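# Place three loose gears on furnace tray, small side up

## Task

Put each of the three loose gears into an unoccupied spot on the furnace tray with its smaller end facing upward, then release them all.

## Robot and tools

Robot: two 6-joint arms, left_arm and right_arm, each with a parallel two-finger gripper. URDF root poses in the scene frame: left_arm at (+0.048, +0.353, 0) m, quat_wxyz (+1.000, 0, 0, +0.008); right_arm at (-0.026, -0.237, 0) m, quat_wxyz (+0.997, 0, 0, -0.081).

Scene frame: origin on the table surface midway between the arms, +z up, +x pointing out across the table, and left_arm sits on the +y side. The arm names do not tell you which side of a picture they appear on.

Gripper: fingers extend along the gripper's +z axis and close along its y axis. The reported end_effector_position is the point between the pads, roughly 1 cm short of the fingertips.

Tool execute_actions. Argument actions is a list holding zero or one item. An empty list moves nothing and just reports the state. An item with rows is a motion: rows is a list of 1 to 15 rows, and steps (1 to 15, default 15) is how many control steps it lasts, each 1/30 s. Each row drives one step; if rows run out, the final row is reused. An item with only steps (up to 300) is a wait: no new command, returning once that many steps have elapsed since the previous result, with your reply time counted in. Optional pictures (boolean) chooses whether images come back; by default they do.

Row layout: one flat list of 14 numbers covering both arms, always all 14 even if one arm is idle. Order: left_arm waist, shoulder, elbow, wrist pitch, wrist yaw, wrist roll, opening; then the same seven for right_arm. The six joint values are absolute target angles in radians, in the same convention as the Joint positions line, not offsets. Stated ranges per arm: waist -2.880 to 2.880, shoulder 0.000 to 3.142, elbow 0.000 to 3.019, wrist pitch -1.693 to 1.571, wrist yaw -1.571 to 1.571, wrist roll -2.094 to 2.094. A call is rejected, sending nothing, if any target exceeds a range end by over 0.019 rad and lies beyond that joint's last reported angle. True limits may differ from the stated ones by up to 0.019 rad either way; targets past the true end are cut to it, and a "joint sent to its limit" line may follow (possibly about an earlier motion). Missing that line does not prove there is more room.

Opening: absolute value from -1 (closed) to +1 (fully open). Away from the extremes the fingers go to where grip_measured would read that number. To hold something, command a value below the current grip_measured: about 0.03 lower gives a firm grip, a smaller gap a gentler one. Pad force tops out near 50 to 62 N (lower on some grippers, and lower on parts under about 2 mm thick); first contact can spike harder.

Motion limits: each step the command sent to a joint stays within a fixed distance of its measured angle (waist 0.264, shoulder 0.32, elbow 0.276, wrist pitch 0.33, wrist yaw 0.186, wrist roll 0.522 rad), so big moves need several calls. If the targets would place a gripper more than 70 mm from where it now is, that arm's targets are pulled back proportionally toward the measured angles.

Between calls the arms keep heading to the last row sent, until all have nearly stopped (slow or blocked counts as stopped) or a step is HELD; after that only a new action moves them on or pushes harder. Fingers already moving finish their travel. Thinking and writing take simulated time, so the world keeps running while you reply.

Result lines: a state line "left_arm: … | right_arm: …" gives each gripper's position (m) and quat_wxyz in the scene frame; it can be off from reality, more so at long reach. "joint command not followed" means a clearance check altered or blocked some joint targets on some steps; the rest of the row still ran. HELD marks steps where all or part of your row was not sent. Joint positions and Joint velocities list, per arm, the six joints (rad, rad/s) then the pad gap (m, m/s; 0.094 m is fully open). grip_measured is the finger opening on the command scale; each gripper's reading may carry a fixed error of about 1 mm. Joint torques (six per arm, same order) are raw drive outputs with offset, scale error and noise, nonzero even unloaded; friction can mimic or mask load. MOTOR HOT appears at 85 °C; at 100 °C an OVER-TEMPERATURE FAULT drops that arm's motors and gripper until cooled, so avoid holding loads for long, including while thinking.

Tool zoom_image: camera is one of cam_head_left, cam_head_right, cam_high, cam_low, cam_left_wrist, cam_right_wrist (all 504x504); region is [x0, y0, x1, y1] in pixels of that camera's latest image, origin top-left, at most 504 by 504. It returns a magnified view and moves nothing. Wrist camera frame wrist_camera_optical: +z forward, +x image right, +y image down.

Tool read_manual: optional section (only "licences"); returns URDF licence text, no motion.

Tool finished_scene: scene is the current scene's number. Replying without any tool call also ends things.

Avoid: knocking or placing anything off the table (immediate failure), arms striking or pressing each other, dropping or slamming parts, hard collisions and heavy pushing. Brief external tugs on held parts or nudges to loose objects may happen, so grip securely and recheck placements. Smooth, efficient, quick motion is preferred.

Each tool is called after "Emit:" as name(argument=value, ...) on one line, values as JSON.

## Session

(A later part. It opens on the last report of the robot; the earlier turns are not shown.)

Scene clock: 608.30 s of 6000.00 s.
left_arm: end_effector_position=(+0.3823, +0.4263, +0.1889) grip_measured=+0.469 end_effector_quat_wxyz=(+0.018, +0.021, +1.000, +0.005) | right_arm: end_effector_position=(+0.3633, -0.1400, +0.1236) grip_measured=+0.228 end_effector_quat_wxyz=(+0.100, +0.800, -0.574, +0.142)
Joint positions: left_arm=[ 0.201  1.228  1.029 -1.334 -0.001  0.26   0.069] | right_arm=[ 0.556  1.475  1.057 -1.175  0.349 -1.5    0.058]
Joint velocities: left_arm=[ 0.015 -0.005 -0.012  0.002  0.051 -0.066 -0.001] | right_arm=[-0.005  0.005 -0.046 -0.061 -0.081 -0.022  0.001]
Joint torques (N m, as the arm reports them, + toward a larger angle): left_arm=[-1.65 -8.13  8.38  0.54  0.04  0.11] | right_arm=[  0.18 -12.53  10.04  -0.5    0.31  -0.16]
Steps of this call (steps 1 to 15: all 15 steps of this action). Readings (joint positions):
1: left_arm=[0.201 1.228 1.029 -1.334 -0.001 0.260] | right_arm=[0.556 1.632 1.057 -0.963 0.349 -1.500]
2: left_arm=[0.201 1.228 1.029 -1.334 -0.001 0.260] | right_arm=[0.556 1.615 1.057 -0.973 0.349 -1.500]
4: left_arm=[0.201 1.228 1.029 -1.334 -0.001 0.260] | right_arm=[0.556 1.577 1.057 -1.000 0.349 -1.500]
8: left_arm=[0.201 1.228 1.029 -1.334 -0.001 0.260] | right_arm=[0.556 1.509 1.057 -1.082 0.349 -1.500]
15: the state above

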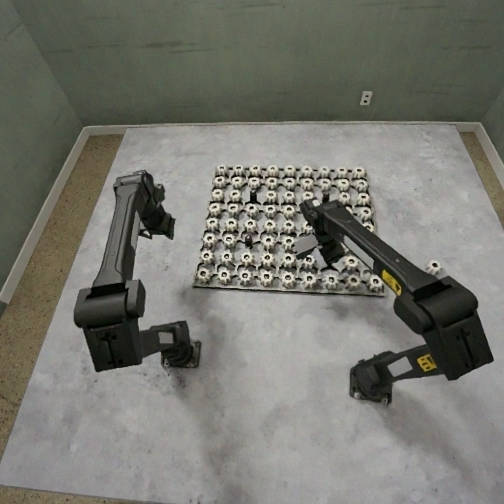

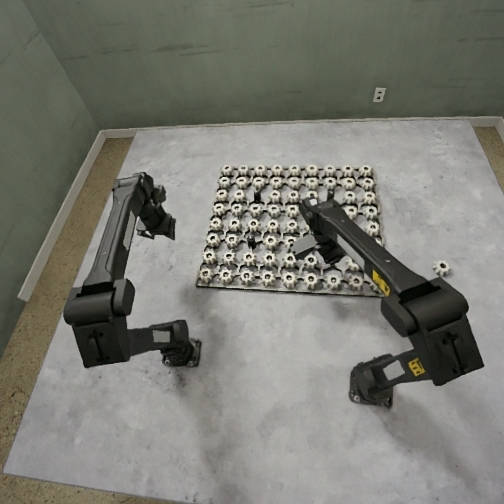

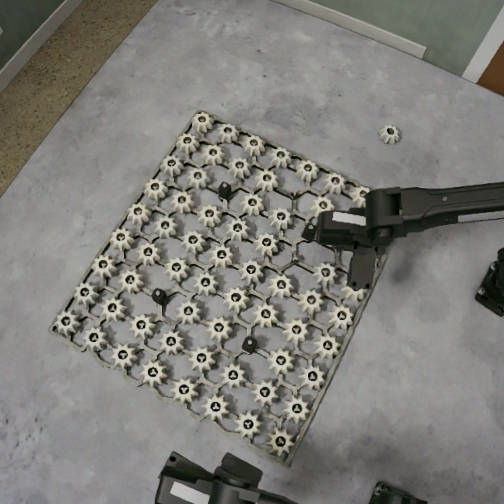

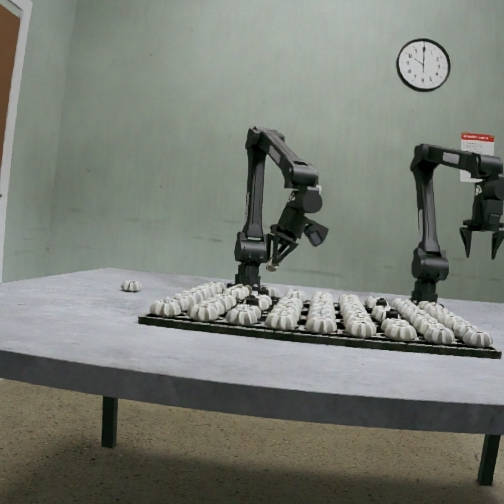

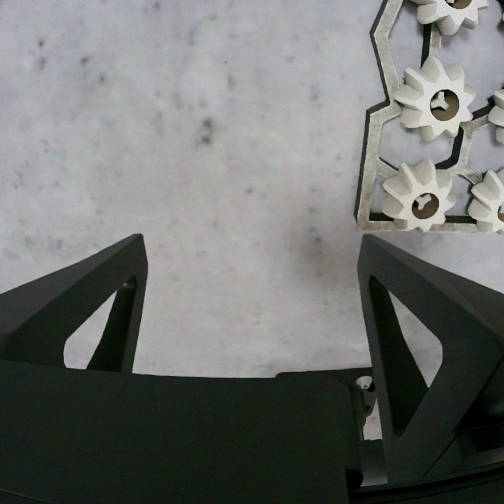

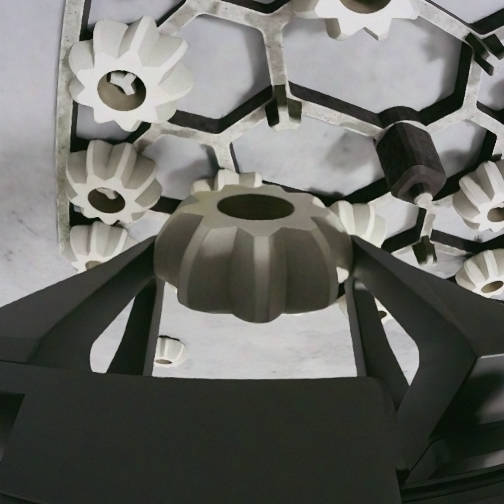

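Emit:
execute_actions(actions=[{"rows": [
[0.200,1.230,1.020,-1.340,0,0.27,0.47, 0.545,1.448,1.075,-1.185,0.348,-1.512,0.14],
[0.200,1.230,1.020,-1.340,0,0.27,0.47, 0.543,1.443,1.075,-1.184,0.326,-1.512,0.14],
[0.200,1.230,1.020,-1.340,0,0.27,0.47, 0.541,1.435,1.075,-1.182,0.292,-1.512,0.14],
[0.200,1.230,1.020,-1.340,0,0.27,0.47, 0.538,1.423,1.073,-1.179,0.247,-1.512,0.14],
[0.200,1.230,1.020,-1.340,0,0.27,0.47, 0.535,1.410,1.067,-1.177,0.191,-1.512,0.14],
[0.200,1.230,1.020,-1.340,0,0.27,0.47, 0.530,1.394,1.057,-1.173,0.127,-1.512,0.14],
[0.200,1.230,1.020,-1.340,0,0.27,0.47, 0.526,1.376,1.043,-1.170,0.055,-1.512,0.14],
[0.200,1.230,1.020,-1.340,0,0.27,0.47, 0.521,1.357,1.027,-1.166,-0.024,-1.52,0.14],
[0.200,1.230,1.020,-1.340,0,0.27,0.47, 0.516,1.336,1.008,-1.161,-0.107,-1.53,0.14],
[0.200,1.230,1.020,-1.340,0,0.27,0.47, 0.510,1.315,0.987,-1.157,-0.194,-1.54,0.14],
[0.200,1.230,1.020,-1.340,0,0.27,0.47, 0.504,1.292,0.964,-1.152,-0.284,-1.55,0.14],
[0.200,1.230,1.020,-1.340,0,0.27,0.47, 0.498,1.270,0.939,-1.148,-0.375,-1.56,0.14],
[0.200,1.230,1.020,-1.340,0,0.27,0.47, 0.493,1.248,0.913,-1.143,-0.466,-1.57,0.14],
[0.200,1.230,1.020,-1.340,0,0.27,0.47, 0.487,1.225,0.887,-1.138,-0.556,-1.58,0.14],
[0.200,1.230,1.020,-1.340,0,0.27,0.47, 0.481,1.204,0.860,-1.134,-0.643,-1.58,0.14]
], "steps": 15}], pictures=false)

Emit:
execute_actions(actions=[{"rows": [
[0.200,1.230,1.020,-1.340,0,0.27,0.47, 0.476,1.183,0.833,-1.129,-0.726,-1.58,0.14],
[0.200,1.230,1.020,-1.340,0,0.27,0.47, 0.471,1.164,0.807,-1.125,-0.805,-1.58,0.14],
[0.200,1.230,1.020,-1.340,0,0.27,0.47, 0.467,1.146,0.781,-1.122,-0.877,-1.58,0.14],
[0.200,1.230,1.020,-1.340,0,0.27,0.47, 0.462,1.130,0.756,-1.118,-0.941,-1.58,0.14],
[0.200,1.230,1.020,-1.340,0,0.27,0.47, 0.459,1.117,0.733,-1.116,-0.997,-1.58,0.14],
[0.200,1.230,1.020,-1.340,0,0.27,0.47, 0.456,1.105,0.712,-1.113,-1.042,-1.58,0.14],
[0.200,1.230,1.020,-1.340,0,0.27,0.47, 0.454,1.097,0.693,-1.111,-1.076,-1.58,0.14],
[0.200,1.230,1.020,-1.340,0,0.27,0.47, 0.452,1.092,0.677,-1.110,-1.098,-1.58,0.14],
[0.200,1.230,1.020,-1.340,0,0.27,0.47, 0.452,1.092,0.663,-1.105,-1.105,-1.58,0.14],
[0.200,1.230,1.020,-1.340,0,0.27,0.47, 0.452,1.098,0.650,-1.095,-1.105,-1.58,0.14],
[0.200,1.230,1.020,-1.340,0,0.27,0.47, 0.452,1.110,0.638,-1.078,-1.105,-1.58,0.14],
[0.200,1.230,1.020,-1.340,0,0.27,0.47, 0.452,1.127,0.626,-1.055,-1.105,-1.58,0.14],
[0.200,1.230,1.020,-1.340,0,0.27,0.47, 0.452,1.147,0.613,-1.027,-1.105,-1.58,0.14],
[0.200,1.230,1.020,-1.340,0,0.27,0.47, 0.452,1.170,0.600,-0.995,-1.105,-1.58,0.14],
[0.200,1.230,1.020,-1.340,0,0.27,0.47, 0.452,1.194,0.587,-0.960,-1.105,-1.58,0.14]
], "steps": 15}], pictures=false)

Emit:
execute_actions(actions=[{"rows": [
[0.200,1.230,1.020,-1.340,0,0.27,0.47, 0.452,1.219,0.573,-0.922,-1.105,-1.58,0.14],
[0.200,1.230,1.020,-1.340,0,0.27,0.47, 0.452,1.244,0.559,-0.884,-1.105,-1.58,0.14],
[0.200,1.230,1.020,-1.340,0,0.27,0.47, 0.452,1.269,0.545,-0.846,-1.105,-1.58,0.14],
[0.200,1.230,1.020,-1.340,0,0.27,0.47, 0.452,1.293,0.531,-0.809,-1.105,-1.58,0.14],
[0.200,1.230,1.020,-1.340,0,0.27,0.47, 0.452,1.315,0.518,-0.774,-1.105,-1.58,0.14],
[0.200,1.230,1.020,-1.340,0,0.27,0.47, 0.452,1.335,0.506,-0.742,-1.105,-1.58,0.14],
[0.200,1.230,1.020,-1.340,0,0.27,0.47, 0.452,1.352,0.496,-0.713,-1.105,-1.58,0.14],
[0.200,1.230,1.020,-1.340,0,0.27,0.47, 0.452,1.366,0.487,-0.689,-1.105,-1.58,0.14],
[0.200,1.230,1.020,-1.340,0,0.27,0.47, 0.452,1.377,0.480,-0.669,-1.105,-1.58,0.14],
[0.200,1.230,1.020,-1.340,0,0.27,0.47, 0.452,1.385,0.475,-0.654,-1.105,-1.58,0.14],
[0.200,1.230,1.020,-1.340,0,0.27,0.47, 0.452,1.389,0.472,-0.645,-1.105,-1.58,0.14],
[0.200,1.230,1.020,-1.340,0,0.27,0.47, 0.452,1.390,0.472,-0.642,-1.105,-1.58,0.14]
], "steps": 15}], pictures=false)

Emit:
execute_actions(actions=[{"steps": 12}])

Scene clock: 671.67 s of 6000.00 s.
left_arm: end_effector_position=(+0.3823, +0.4263, +0.1889) grip_measured=+0.469 end_effector_quat_wxyz=(+0.018, +0.021, +1.000, +0.005) | right_arm: end_effector_position=(+0.2618, -0.0386, +0.1462) grip_measured=+0.228 end_effector_quat_wxyz=(-0.166, +0.778, -0.564, -0.223)
Joint positions: left_arm=[ 0.201  1.228  1.029 -1.334 -0.001  0.26   0.069] | right_arm=[ 0.503  1.285  0.888 -1.151 -0.563 -1.541  0.058]
Joint velocities: left_arm=[-0.005  0.015  0.007 -0.002 -0.022  0.066  0.001] | right_arm=[-0.151 -0.835 -0.706  0.09  -2.278 -0.154 -0.001]
Joint torques (N m, as the arm reports them, + toward a larger angle): left_arm=[-1.75 -8.25  8.38  0.57  0.03  0.11] | right_arm=[ -0.15 -10.55   9.76   0.3   -0.17  -0.12]
Steps of this call (steps 1 to 15: the robot went on to your last target; steps 16 to 90: nothing new was sent; then 59.87 s passed at rest; steps 91 to 105: all 15 steps of this action). Readings (joint positions):
91: left_arm=[0.201 1.228 1.029 -1.334 -0.001 0.260] | right_arm=[0.556 1.475 1.057 -1.176 0.349 -1.500]
92: left_arm=[0.201 1.228 1.029 -1.334 -0.001 0.260] | right_arm=[0.555 1.475 1.057 -1.176 0.340 -1.500]
94: left_arm=[0.201 1.228 1.029 -1.334 -0.001 0.260] | right_arm=[0.551 1.474 1.057 -1.176 0.281 -1.500]
98: left_arm=[0.201 1.228 1.029 -1.334 -0.001 0.260] | right_arm=[0.538 1.452 1.037 -1.173 0.040 -1.501]
105: the state above

Scene clock: 672.17 s of 6000.00 s.
left_arm: end_effector_position=(+0.3823, +0.4263, +0.1889) grip_measured=+0.469 end_effector_quat_wxyz=(+0.018, +0.021, +1.000, +0.005) | right_arm: end_effector_position=(+0.1681, -0.0178, +0.1524) grip_measured=+0.228 end_effector_quat_wxyz=(-0.306, +0.687, -0.509, -0.418)
Joint positions: left_arm=[ 0.201  1.228  1.029 -1.334 -0.001  0.26   0.069] | right_arm=[ 0.464  1.134  0.594 -1.031 -1.09  -1.567  0.058]
Joint velocities: left_arm=[-0.015  0.005 -0.007 -0.002  0.022 -0.051 -0.   ] | right_arm=[-0.005  0.464 -0.315  0.857 -0.007  0.022  0.   ]
Joint torques (N m, as the arm reports them, + toward a larger angle): left_arm=[-1.64 -8.04  8.39  0.55  0.04  0.11] | right_arm=[-0.91 -3.32  8.9   0.27 -0.99 -0.15]
Steps of this call (steps 1 to 15: all 15 steps of this action). Readings (joint positions):
1: left_arm=[0.201 1.228 1.029 -1.334 -0.001 0.260] | right_arm=[0.498 1.257 0.863 -1.148 -0.648 -1.546]
2: left_arm=[0.201 1.228 1.029 -1.334 -0.001 0.260] | right_arm=[0.492 1.230 0.837 -1.144 -0.730 -1.550]
4: left_arm=[0.201 1.228 1.029 -1.334 -0.001 0.260] | right_arm=[0.483 1.182 0.786 -1.137 -0.876 -1.556]
8: left_arm=[0.201 1.228 1.029 -1.334 -0.001 0.260] | right_arm=[0.469 1.118 0.694 -1.128 -1.062 -1.563]
15: the state above

Scene clock: 672.67 s of 6000.00 s.
left_arm: end_effector_position=(+0.3823, +0.4263, +0.1889) grip_measured=+0.469 end_effector_quat_wxyz=(+0.018, +0.021, +1.000, +0.005) | right_arm: end_effector_position=(+0.1616, -0.0199, +0.0532) grip_measured=+0.228 end_effector_quat_wxyz=(-0.297, +0.683, -0.515, -0.425)
Joint positions: left_arm=[ 0.201  1.228  1.029 -1.334 -0.001  0.26   0.069] | right_arm=[ 0.463  1.397  0.456 -0.659 -1.091 -1.568  0.058]
Joint velocities: left_arm=[-0.005 -0.005 -0.002 -0.007  0.022 -0.007  0.   ] | right_arm=[ 0.005  0.005 -0.012  0.139  0.037 -0.007  0.   ]
Joint torques (N m, as the arm reports them, + toward a larger angle): left_arm=[-1.78 -8.22  8.4   0.52  0.03  0.1 ] | right_arm=[-0.61 -6.69  6.95  0.35 -1.   -0.13]
Steps of this call (steps 1 to 15: all 15 steps of this action). Readings (joint positions):
1: left_arm=[0.201 1.228 1.029 -1.334 -0.001 0.260] | right_arm=[0.464 1.153 0.583 -0.999 -1.090 -1.567]
2: left_arm=[0.201 1.228 1.029 -1.334 -0.001 0.260] | right_arm=[0.464 1.177 0.571 -0.964 -1.091 -1.567]
4: left_arm=[0.201 1.228 1.029 -1.334 -0.001 0.260] | right_arm=[0.464 1.233 0.547 -0.889 -1.091 -1.567]
8: left_arm=[0.201 1.228 1.029 -1.334 -0.001 0.260] | right_arm=[0.463 1.342 0.494 -0.752 -1.091 -1.567]
15: the state above

Scene clock: 673.07 s of 6000.00 s.
left_arm: end_effector_position=(+0.3823, +0.4263, +0.1889) grip_measured=+0.469 end_effector_quat_wxyz=(+0.018, +0.021, +1.000, +0.005) | right_arm: end_effector_position=(+0.1627, -0.0197, +0.0532) grip_measured=+0.228 end_effector_quat_wxyz=(-0.299, +0.684, -0.513, -0.424)
Joint positions: left_arm=[ 0.201  1.228  1.029 -1.334 -0.001  0.26   0.069] | right_arm=[ 0.462  1.397  0.456 -0.653 -1.091 -1.568  0.058]
Joint velocities: left_arm=[ 0.005 -0.015 -0.002 -0.002 -0.007 -0.022 -0.002] | right_arm=[-0.005 -0.024  0.002 -0.007 -0.051  0.007 -0.   ]
Joint torques (N m, as the arm reports them, + toward a larger angle): left_arm=[-1.61 -8.11  8.39  0.53  0.04  0.11] | right_arm=[-0.52 -7.1   6.79  0.31 -1.03 -0.14]
Steps of this call (steps 1 to 12: the robot went on to your last target). Readings (joint positions):
1: left_arm=[0.201 1.228 1.029 -1.334 -0.001 0.260] | right_arm=[0.463 1.397 0.456 -0.655 -1.091 -1.568]
2: left_arm=[0.201 1.228 1.029 -1.334 -0.001 0.260] | right_arm=[0.462 1.397 0.456 -0.654 -1.091 -1.568]
4: left_arm=[0.201 1.228 1.029 -1.334 -0.001 0.260] | right_arm=[0.462 1.397 0.456 -0.653 -1.091 -1.568]
8: left_arm=[0.201 1.228 1.029 -1.334 -0.001 0.260] | right_arm=[0.462 1.397 0.456 -0.653 -1.091 -1.568]
12: the state above

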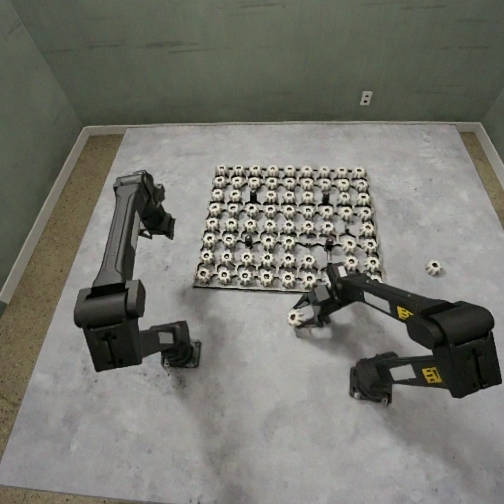

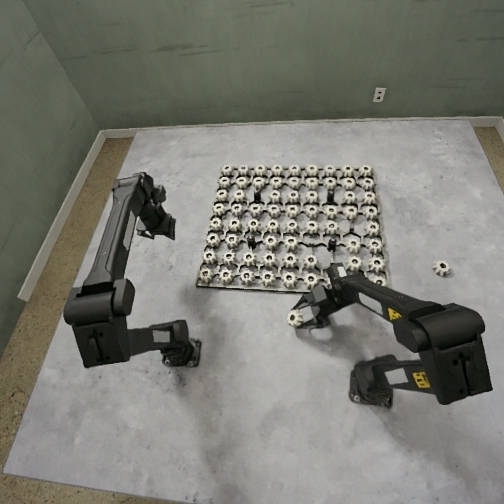

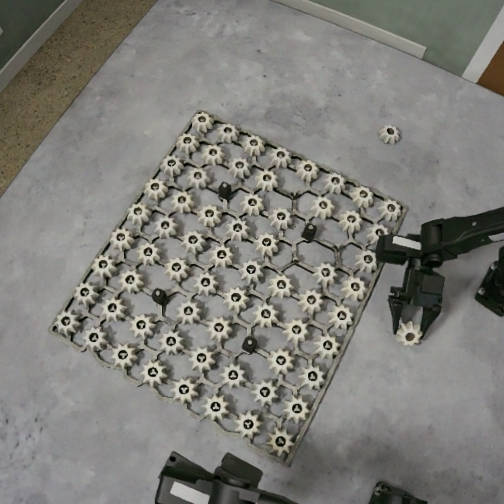

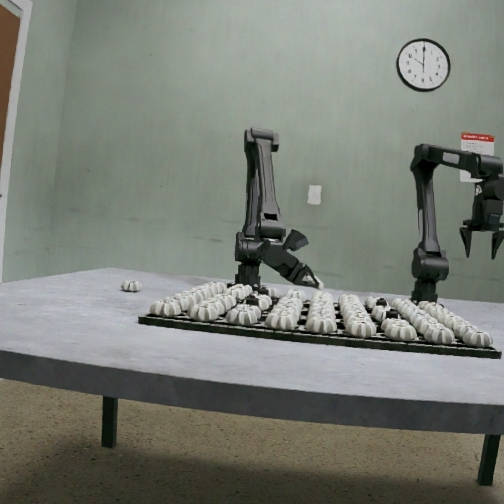

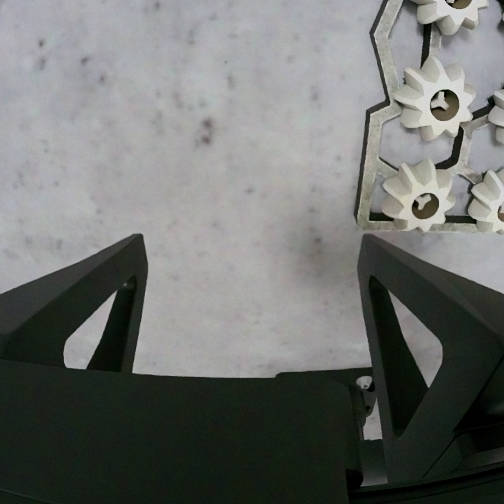

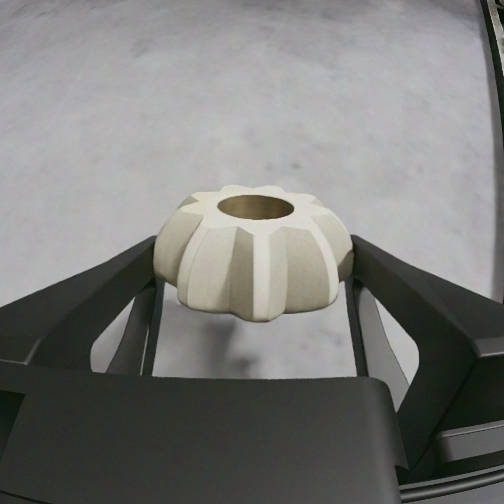

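Emit:
execute_actions(actions=[{"rows": [
[0.200,1.230,1.020,-1.340,0,0.27,0.47, 0.452,1.405,0.465,-0.640,-1.105,-1.58,0.14],
[0.200,1.230,1.020,-1.340,0,0.27,0.47, 0.452,1.414,0.462,-0.633,-1.105,-1.58,0.14],
[0.200,1.230,1.020,-1.340,0,0.27,0.47, 0.452,1.422,0.460,-0.623,-1.105,-1.58,0.14],
[0.200,1.230,1.020,-1.340,0,0.27,0.47, 0.452,1.430,0.458,-0.612,-1.105,-1.58,0.14],
[0.200,1.230,1.020,-1.340,0,0.27,0.47, 0.452,1.438,0.456,-0.601,-1.105,-1.58,0.14],
[0.200,1.230,1.020,-1.340,0,0.27,0.47, 0.452,1.446,0.454,-0.590,-1.105,-1.58,0.14],
[0.200,1.230,1.020,-1.340,0,0.27,0.47, 0.452,1.454,0.452,-0.579,-1.105,-1.58,0.14],
[0.200,1.230,1.020,-1.340,0,0.27,0.47, 0.452,1.462,0.450,-0.568,-1.105,-1.58,0.14],
[0.200,1.230,1.020,-1.340,0,0.27,0.47, 0.452,1.469,0.448,-0.557,-1.105,-1.58,0.14],
[0.200,1.230,1.020,-1.340,0,0.27,0.47, 0.452,1.476,0.446,-0.547,-1.105,-1.58,0.14],
[0.200,1.230,1.020,-1.340,0,0.27,0.47, 0.452,1.482,0.445,-0.538,-1.105,-1.58,0.14],
[0.200,1.230,1.020,-1.340,0,0.27,0.47, 0.452,1.486,0.444,-0.530,-1.105,-1.58,0.14],
[0.200,1.230,1.020,-1.340,0,0.27,0.47, 0.452,1.489,0.443,-0.524,-1.105,-1.58,0.14],
[0.200,1.230,1.020,-1.340,0,0.27,0.47, 0.452,1.490,0.443,-0.519,-1.105,-1.58,0.14]
], "steps": 15}], pictures=false)

Emit:
execute_actions(actions=[{"steps": 12}])

Scene clock: 689.63 s of 6000.00 s.
left_arm: end_effector_position=(+0.3823, +0.4263, +0.1889) grip_measured=+0.469 end_effector_quat_wxyz=(+0.018, +0.021, +1.000, +0.005) | right_arm: end_effector_position=(+0.1629, -0.0196, +0.0291) grip_measured=+0.228 end_effector_quat_wxyz=(-0.302, +0.685, -0.512, -0.422)
Joint positions: left_arm=[ 0.201  1.228  1.029 -1.334 -0.001  0.26   0.069] | right_arm=[ 0.462  1.485  0.436 -0.538 -1.091 -1.568  0.058]
Joint velocities: left_arm=[ 0.005 -0.015  0.002 -0.002 -0.007  0.037 -0.   ] | right_arm=[-0.015  0.063 -0.027  0.1   -0.022 -0.037 -0.001]
Joint torques (N m, as the arm reports them, + toward a larger angle): left_arm=[-1.75 -8.3   8.39  0.55  0.03  0.11] | right_arm=[-0.09 -6.67  5.48  0.25 -0.95 -0.1 ]
Steps of this call (steps 1 to 15: the robot went on to your last target; steps 16 to 90: nothing new was sent; then 13.07 s passed at rest; steps 91 to 105: all 15 steps of this action). Readings (joint positions):
91: left_arm=[0.201 1.228 1.029 -1.334 -0.001 0.260] | right_arm=[0.462 1.397 0.456 -0.652 -1.091 -1.568]
92: left_arm=[0.201 1.228 1.029 -1.334 -0.001 0.260] | right_arm=[0.462 1.397 0.456 -0.650 -1.091 -1.568]
94: left_arm=[0.201 1.228 1.029 -1.334 -0.001 0.260] | right_arm=[0.462 1.403 0.455 -0.638 -1.091 -1.568]
98: left_arm=[0.201 1.228 1.029 -1.334 -0.001 0.260] | right_arm=[0.462 1.435 0.449 -0.598 -1.091 -1.568]
105: the state above

Scene clock: 690.03 s of 6000.00 s.
left_arm: end_effector_position=(+0.3823, +0.4263, +0.1889) grip_measured=+0.469 end_effector_quat_wxyz=(+0.018, +0.021, +1.000, +0.005) | right_arm: end_effector_position=(+0.1636, -0.0194, +0.0287) grip_measured=+0.228 end_effector_quat_wxyz=(-0.304, +0.686, -0.511, -0.421)
Joint positions: left_arm=[ 0.201  1.228  1.029 -1.334 -0.001  0.26   0.069] | right_arm=[ 0.462  1.486  0.435 -0.53  -1.091 -1.568  0.058]
Joint velocities: left_arm=[-0.015  0.005  0.007  0.012  0.007 -0.022 -0.   ] | right_arm=[ 0.005  0.005  0.002  0.002 -0.007 -0.022 -0.001]
Joint torques (N m, as the arm reports them, + toward a larger angle): left_arm=[-1.71 -8.22  8.4   0.53  0.05  0.12] | right_arm=[-0.08 -6.78  5.44  0.15 -1.   -0.04]
Steps of this call (steps 1 to 12: the robot went on to your last target). Readings (joint positions):
1: left_arm=[0.201 1.228 1.029 -1.334 -0.001 0.260] | right_arm=[0.462 1.486 0.435 -0.535 -1.091 -1.568]
2: left_arm=[0.201 1.228 1.029 -1.334 -0.001 0.260] | right_arm=[0.462 1.486 0.435 -0.533 -1.091 -1.568]
4: left_arm=[0.201 1.228 1.029 -1.334 -0.001 0.260] | right_arm=[0.462 1.486 0.435 -0.530 -1.091 -1.568]
8: left_arm=[0.201 1.228 1.029 -1.334 -0.001 0.260] | right_arm=[0.462 1.486 0.435 -0.530 -1.091 -1.568]
12: the state above

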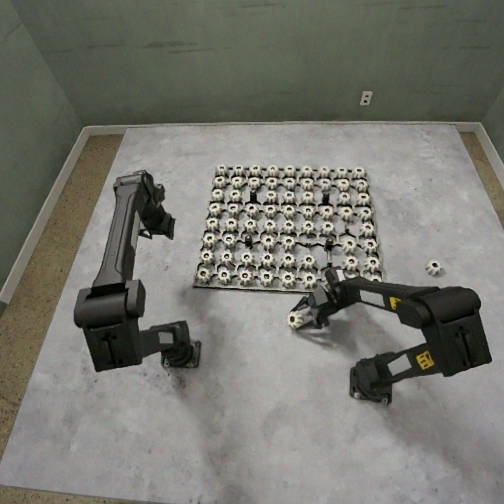

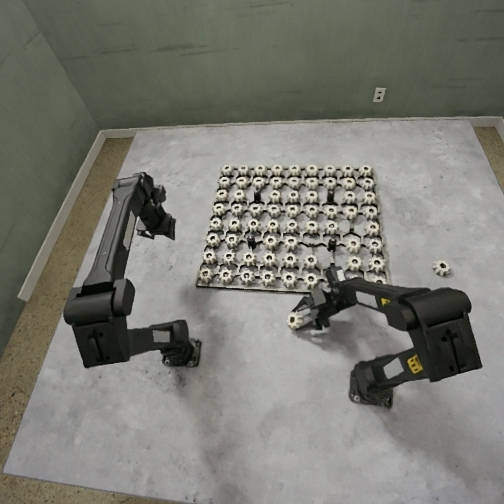

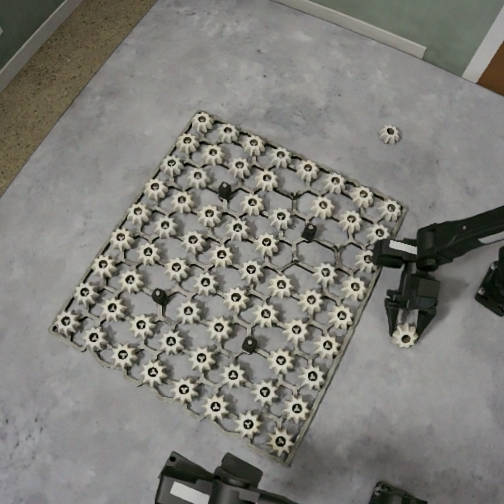

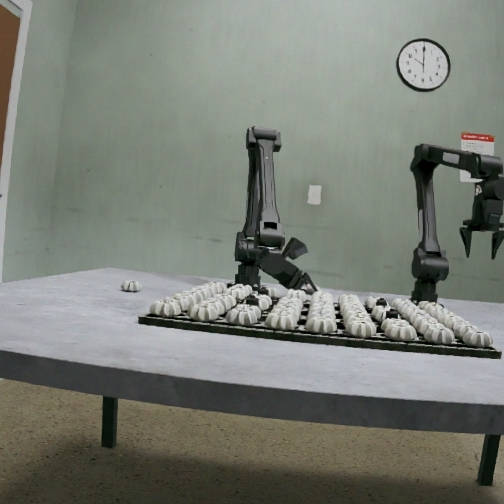

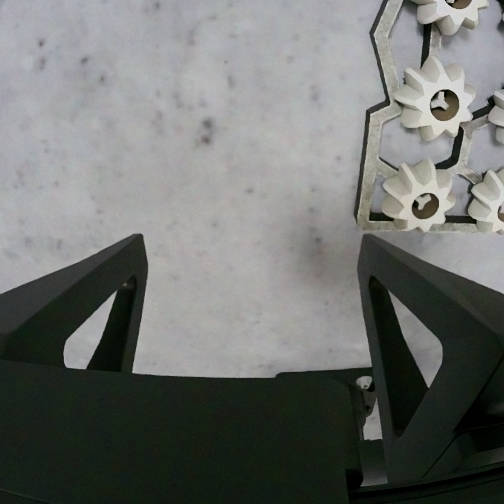

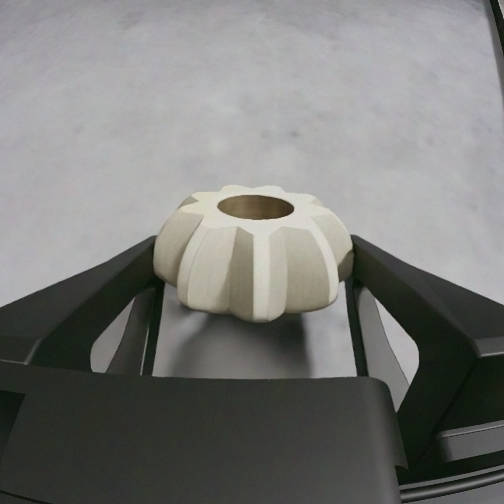

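Emit:
execute_actions(actions=[])

Scene clock: 705.47 s of 6000.00 s.
left_arm: end_effector_position=(+0.3823, +0.4263, +0.1889) grip_measured=+0.469 end_effector_quat_wxyz=(+0.018, +0.021, +1.000, +0.005) | right_arm: end_effector_position=(+0.1636, -0.0194, +0.0287) grip_measured=+0.228 end_effector_quat_wxyz=(-0.304, +0.686, -0.511, -0.421)
Joint positions: left_arm=[ 0.201  1.228  1.029 -1.334 -0.001  0.26   0.069] | right_arm=[ 0.462  1.486  0.435 -0.53  -1.091 -1.568  0.058]
Joint velocities: left_arm=[ 0.005  0.005  0.007 -0.007 -0.037 -0.037 -0.   ] | right_arm=[-0.015  0.024  0.012 -0.007 -0.037  0.037 -0.   ]
Joint torques (N m, as the arm reports them, + toward a larger angle): left_arm=[-1.76 -8.04  8.38  0.55  0.04  0.11] | right_arm=[-0.69 -6.15  5.44  0.44 -0.97 -0.18]
Steps of this call (steps 1 to 15: the robot went on to your last target; steps 16 to 90: nothing new was sent; then 12.43 s passed at rest). Readings (joint positions):
1: left_arm=[0.201 1.228 1.029 -1.334 -0.001 0.260] | right_arm=[0.462 1.486 0.435 -0.530 -1.091 -1.568]
2: left_arm=[0.201 1.228 1.029 -1.334 -0.001 0.260] | right_arm=[0.462 1.486 0.435 -0.530 -1.091 -1.568]
4: left_arm=[0.201 1.228 1.029 -1.334 -0.001 0.260] | right_arm=[0.462 1.486 0.435 -0.530 -1.091 -1.568]
8: left_arm=[0.201 1.228 1.029 -1.334 -0.001 0.260] | right_arm=[0.462 1.486 0.435 -0.530 -1.091 -1.568]
90: the state above
All arms were judged still, so your last target was given up. Only a new action makes them travel on or press farther. Fingers that are still opening or closing keep moving.

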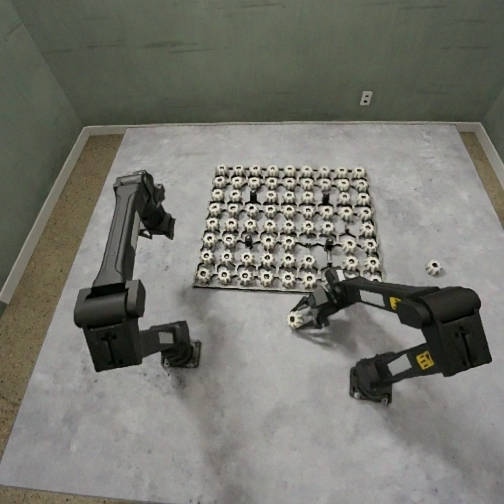

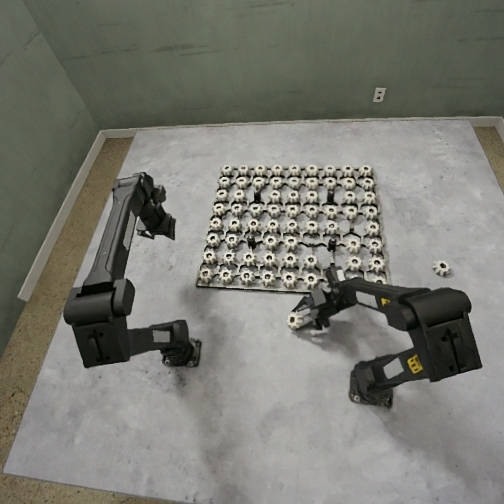

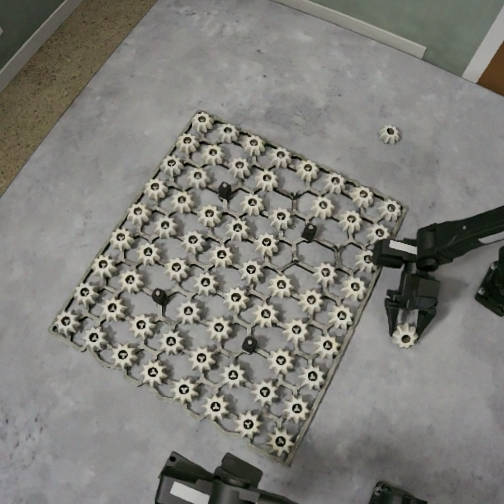

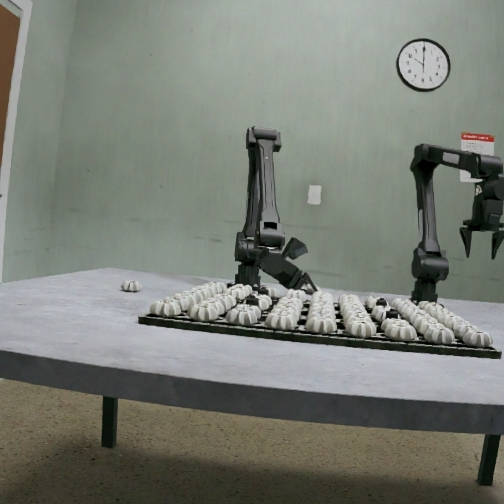

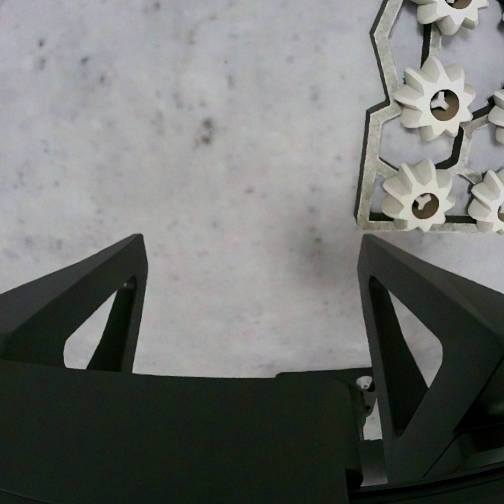

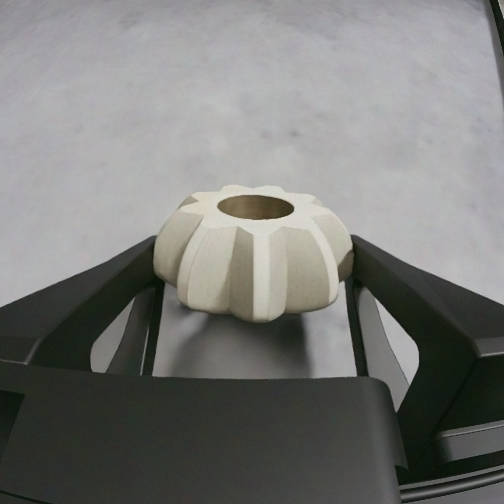

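Emit:
execute_actions(actions=[{"rows":[[0.200,1.230,1.020,-1.340,0,0.27,0.47,0.452,1.490,0.443,-0.519,-1.105,-1.58,0.17],[0.200,1.230,1.020,-1.340,0,0.27,0.47,0.452,1.490,0.443,-0.519,-1.105,-1.58,0.19],[0.200,1.230,1.020,-1.340,0,0.27,0.47,0.452,1.490,0.443,-0.519,-1.105,-1.58,0.205],[0.200,1.230,1.020,-1.340,0,0.27,0.47,0.452,1.490,0.443,-0.519,-1.105,-1.58,0.215],[0.200,1.230,1.020,-1.340,0,0.27,0.47,0.452,1.490,0.443,-0.519,-1.105,-1.58,0.22],[0.200,1.230,1.020,-1.340,0,0.27,0.47,0.452,1.490,0.443,-0.519,-1.105,-1.58,0.225],[0.200,1.230,1.020,-1.340,0,0.27,0.47,0.452,1.490,0.443,-0.519,-1.105,-1.58,0.23],[0.200,1.230,1.020,-1.340,0,0.27,0.47,0.452,1.490,0.443,-0.519,-1.105,-1.58,0.235],[0.200,1.230,1.020,-1.340,0,0.27,0.47,0.452,1.490,0.443,-0.519,-1.105,-1.58,0.24],[0.200,1.230,1.020,-1.340,0,0.27,0.47,0.452,1.490,0.443,-0.519,-1.105,-1.58,0.25],[0.200,1.230,1.020,-1.340,0,0.27,0.47,0.452,1.490,0.443,-0.519,-1.105,-1.58,0.26],[0.200,1.230,1.020,-1.340,0,0.27,0.47,0.452,1.490,0.443,-0.519,-1.105,-1.58,0.28],[0.200,1.230,1.020,-1.340,0,0.27,0.47,0.452,1.490,0.443,-0.519,-1.105,-1.58,0.31],[0.200,1.230,1.020,-1.340,0,0.27,0.47,0.452,1.490,0.443,-0.519,-1.105,-1.58,0.35],[0.200,1.230,1.020,-1.340,0,0.27,0.47,0.452,1.490,0.443,-0.519,-1.105,-1.58,0.40]],"steps":15}], pictures=false)

Emit:
execute_actions(actions=[{"rows":[[0.200,1.230,1.020,-1.340,0,0.27,0.47,0.452,1.490,0.443,-0.519,-1.105,-1.58,0.5],[0.200,1.230,1.020,-1.340,0,0.27,0.47,0.452,1.490,0.443,-0.519,-1.105,-1.58,0.6]],"steps":15}])

Scene clock: 719.30 s of 6000.00 s.
left_arm: end_effector_position=(+0.3823, +0.4263, +0.1889) grip_measured=+0.469 end_effector_quat_wxyz=(+0.018, +0.021, +1.000, +0.005) | right_arm: end_effector_position=(+0.1636, -0.0187, +0.0300) grip_measured=+0.377 end_effector_quat_wxyz=(-0.306, +0.684, -0.509, -0.423)
Joint positions: left_arm=[ 0.201  1.228  1.029 -1.334 -0.001  0.26   0.069] | right_arm=[ 0.462  1.486  0.435 -0.529 -1.099 -1.568  0.065]
Joint velocities: left_arm=[ 0.005 -0.005 -0.007 -0.012 -0.022  0.007 -0.   ] | right_arm=[-0.015 -0.005  0.007 -0.002  0.022 -0.007  0.042]
Joint torques (N m, as the arm reports them, + toward a larger angle): left_arm=[-1.63 -8.13  8.37  0.55  0.03  0.11] | right_arm=[-0.54 -6.87  5.14  0.71 -0.7  -0.15]
Steps of this call (steps 1 to 90: nothing new was sent; then 10.33 s passed at rest; steps 91 to 105: all 15 steps of this action). Readings (joint positions):
91: left_arm=[0.201 1.228 1.029 -1.334 -0.001 0.260] | right_arm=[0.462 1.486 0.435 -0.530 -1.091 -1.568]
92: left_arm=[0.201 1.228 1.029 -1.334 -0.001 0.260] | right_arm=[0.462 1.486 0.435 -0.530 -1.091 -1.568]
94: left_arm=[0.201 1.228 1.029 -1.334 -0.001 0.260] | right_arm=[0.462 1.486 0.435 -0.530 -1.091 -1.568]
98: left_arm=[0.201 1.228 1.029 -1.334 -0.001 0.260] | right_arm=[0.462 1.486 0.435 -0.530 -1.091 -1.568]
105: the state above

Scene clock: 719.80 s of 6000.00 s.
left_arm: end_effector_position=(+0.3823, +0.4263, +0.1889) grip_measured=+0.469 end_effector_quat_wxyz=(+0.018, +0.021, +1.000, +0.005) | right_arm: end_effector_position=(+0.1636, -0.0187, +0.0301) grip_measured=+0.597 end_effector_quat_wxyz=(-0.306, +0.684, -0.509, -0.423)
Joint positions: left_arm=[ 0.201  1.228  1.029 -1.334 -0.001  0.26   0.069] | right_arm=[ 0.462  1.486  0.435 -0.529 -1.099 -1.568  0.075]
Joint velocities: left_arm=[ 0.005  0.005 -0.017 -0.007 -0.007 -0.007  0.   ] | right_arm=[-0.005  0.005 -0.017 -0.007 -0.007 -0.051 -0.001]
Joint torques (N m, as the arm reports them, + toward a larger angle): left_arm=[-1.69 -8.15  8.39  0.54  0.04  0.11] | right_arm=[ 0.31 -6.66  5.25  0.4  -0.72 -0.18]
Steps of this call (steps 1 to 15: all 15 steps of this action). Readings (joint positions):
1: left_arm=[0.201 1.228 1.029 -1.334 -0.001 0.260] | right_arm=[0.462 1.486 0.435 -0.529 -1.099 -1.568]
2: left_arm=[0.201 1.228 1.029 -1.334 -0.001 0.260] | right_arm=[0.462 1.486 0.435 -0.529 -1.099 -1.568]
4: left_arm=[0.201 1.228 1.029 -1.334 -0.001 0.260] | right_arm=[0.462 1.486 0.435 -0.529 -1.099 -1.568]
8: left_arm=[0.201 1.228 1.029 -1.334 -0.001 0.260] | right_arm=[0.462 1.486 0.435 -0.529 -1.099 -1.568]
15: the state above

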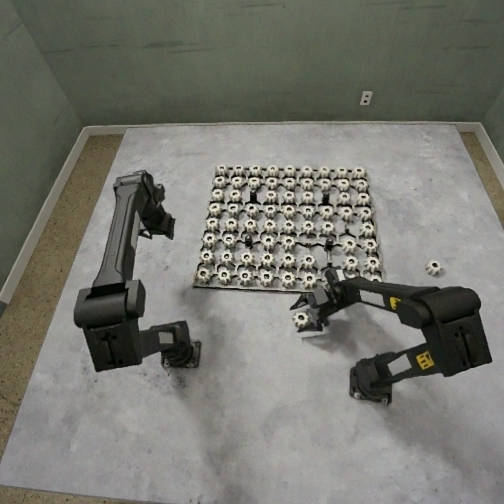

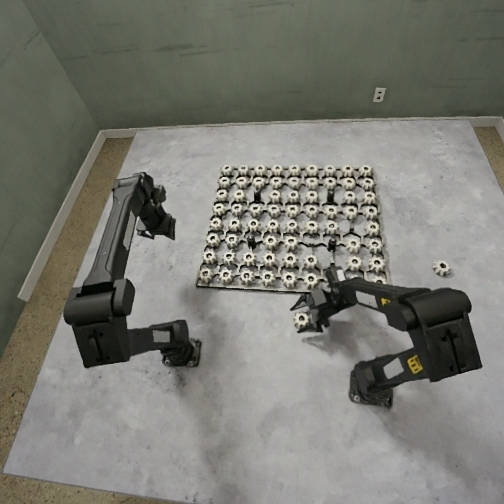

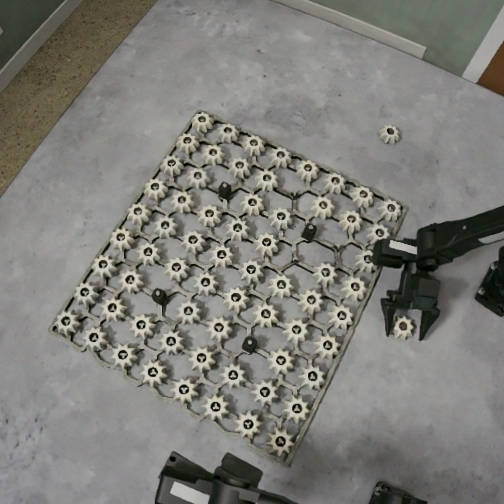

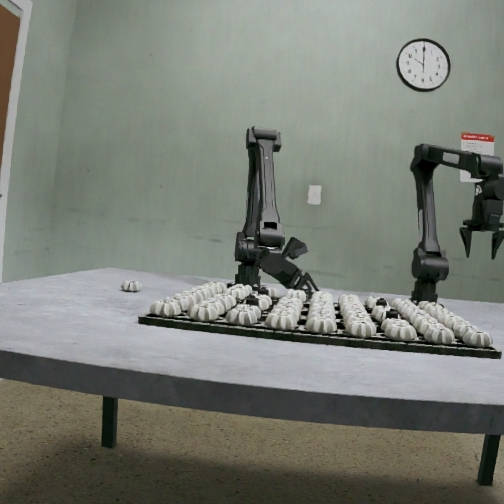

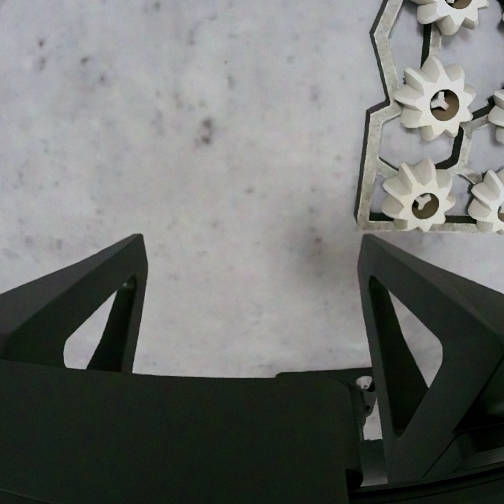

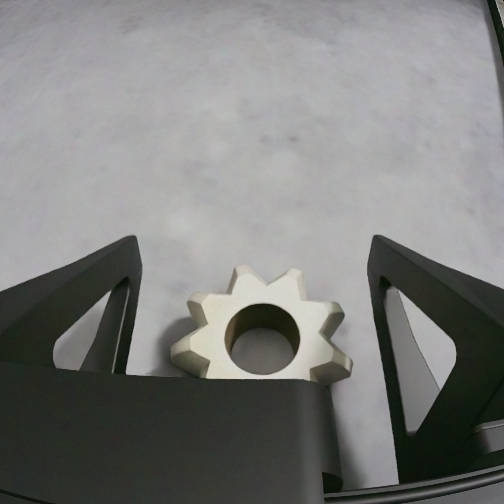

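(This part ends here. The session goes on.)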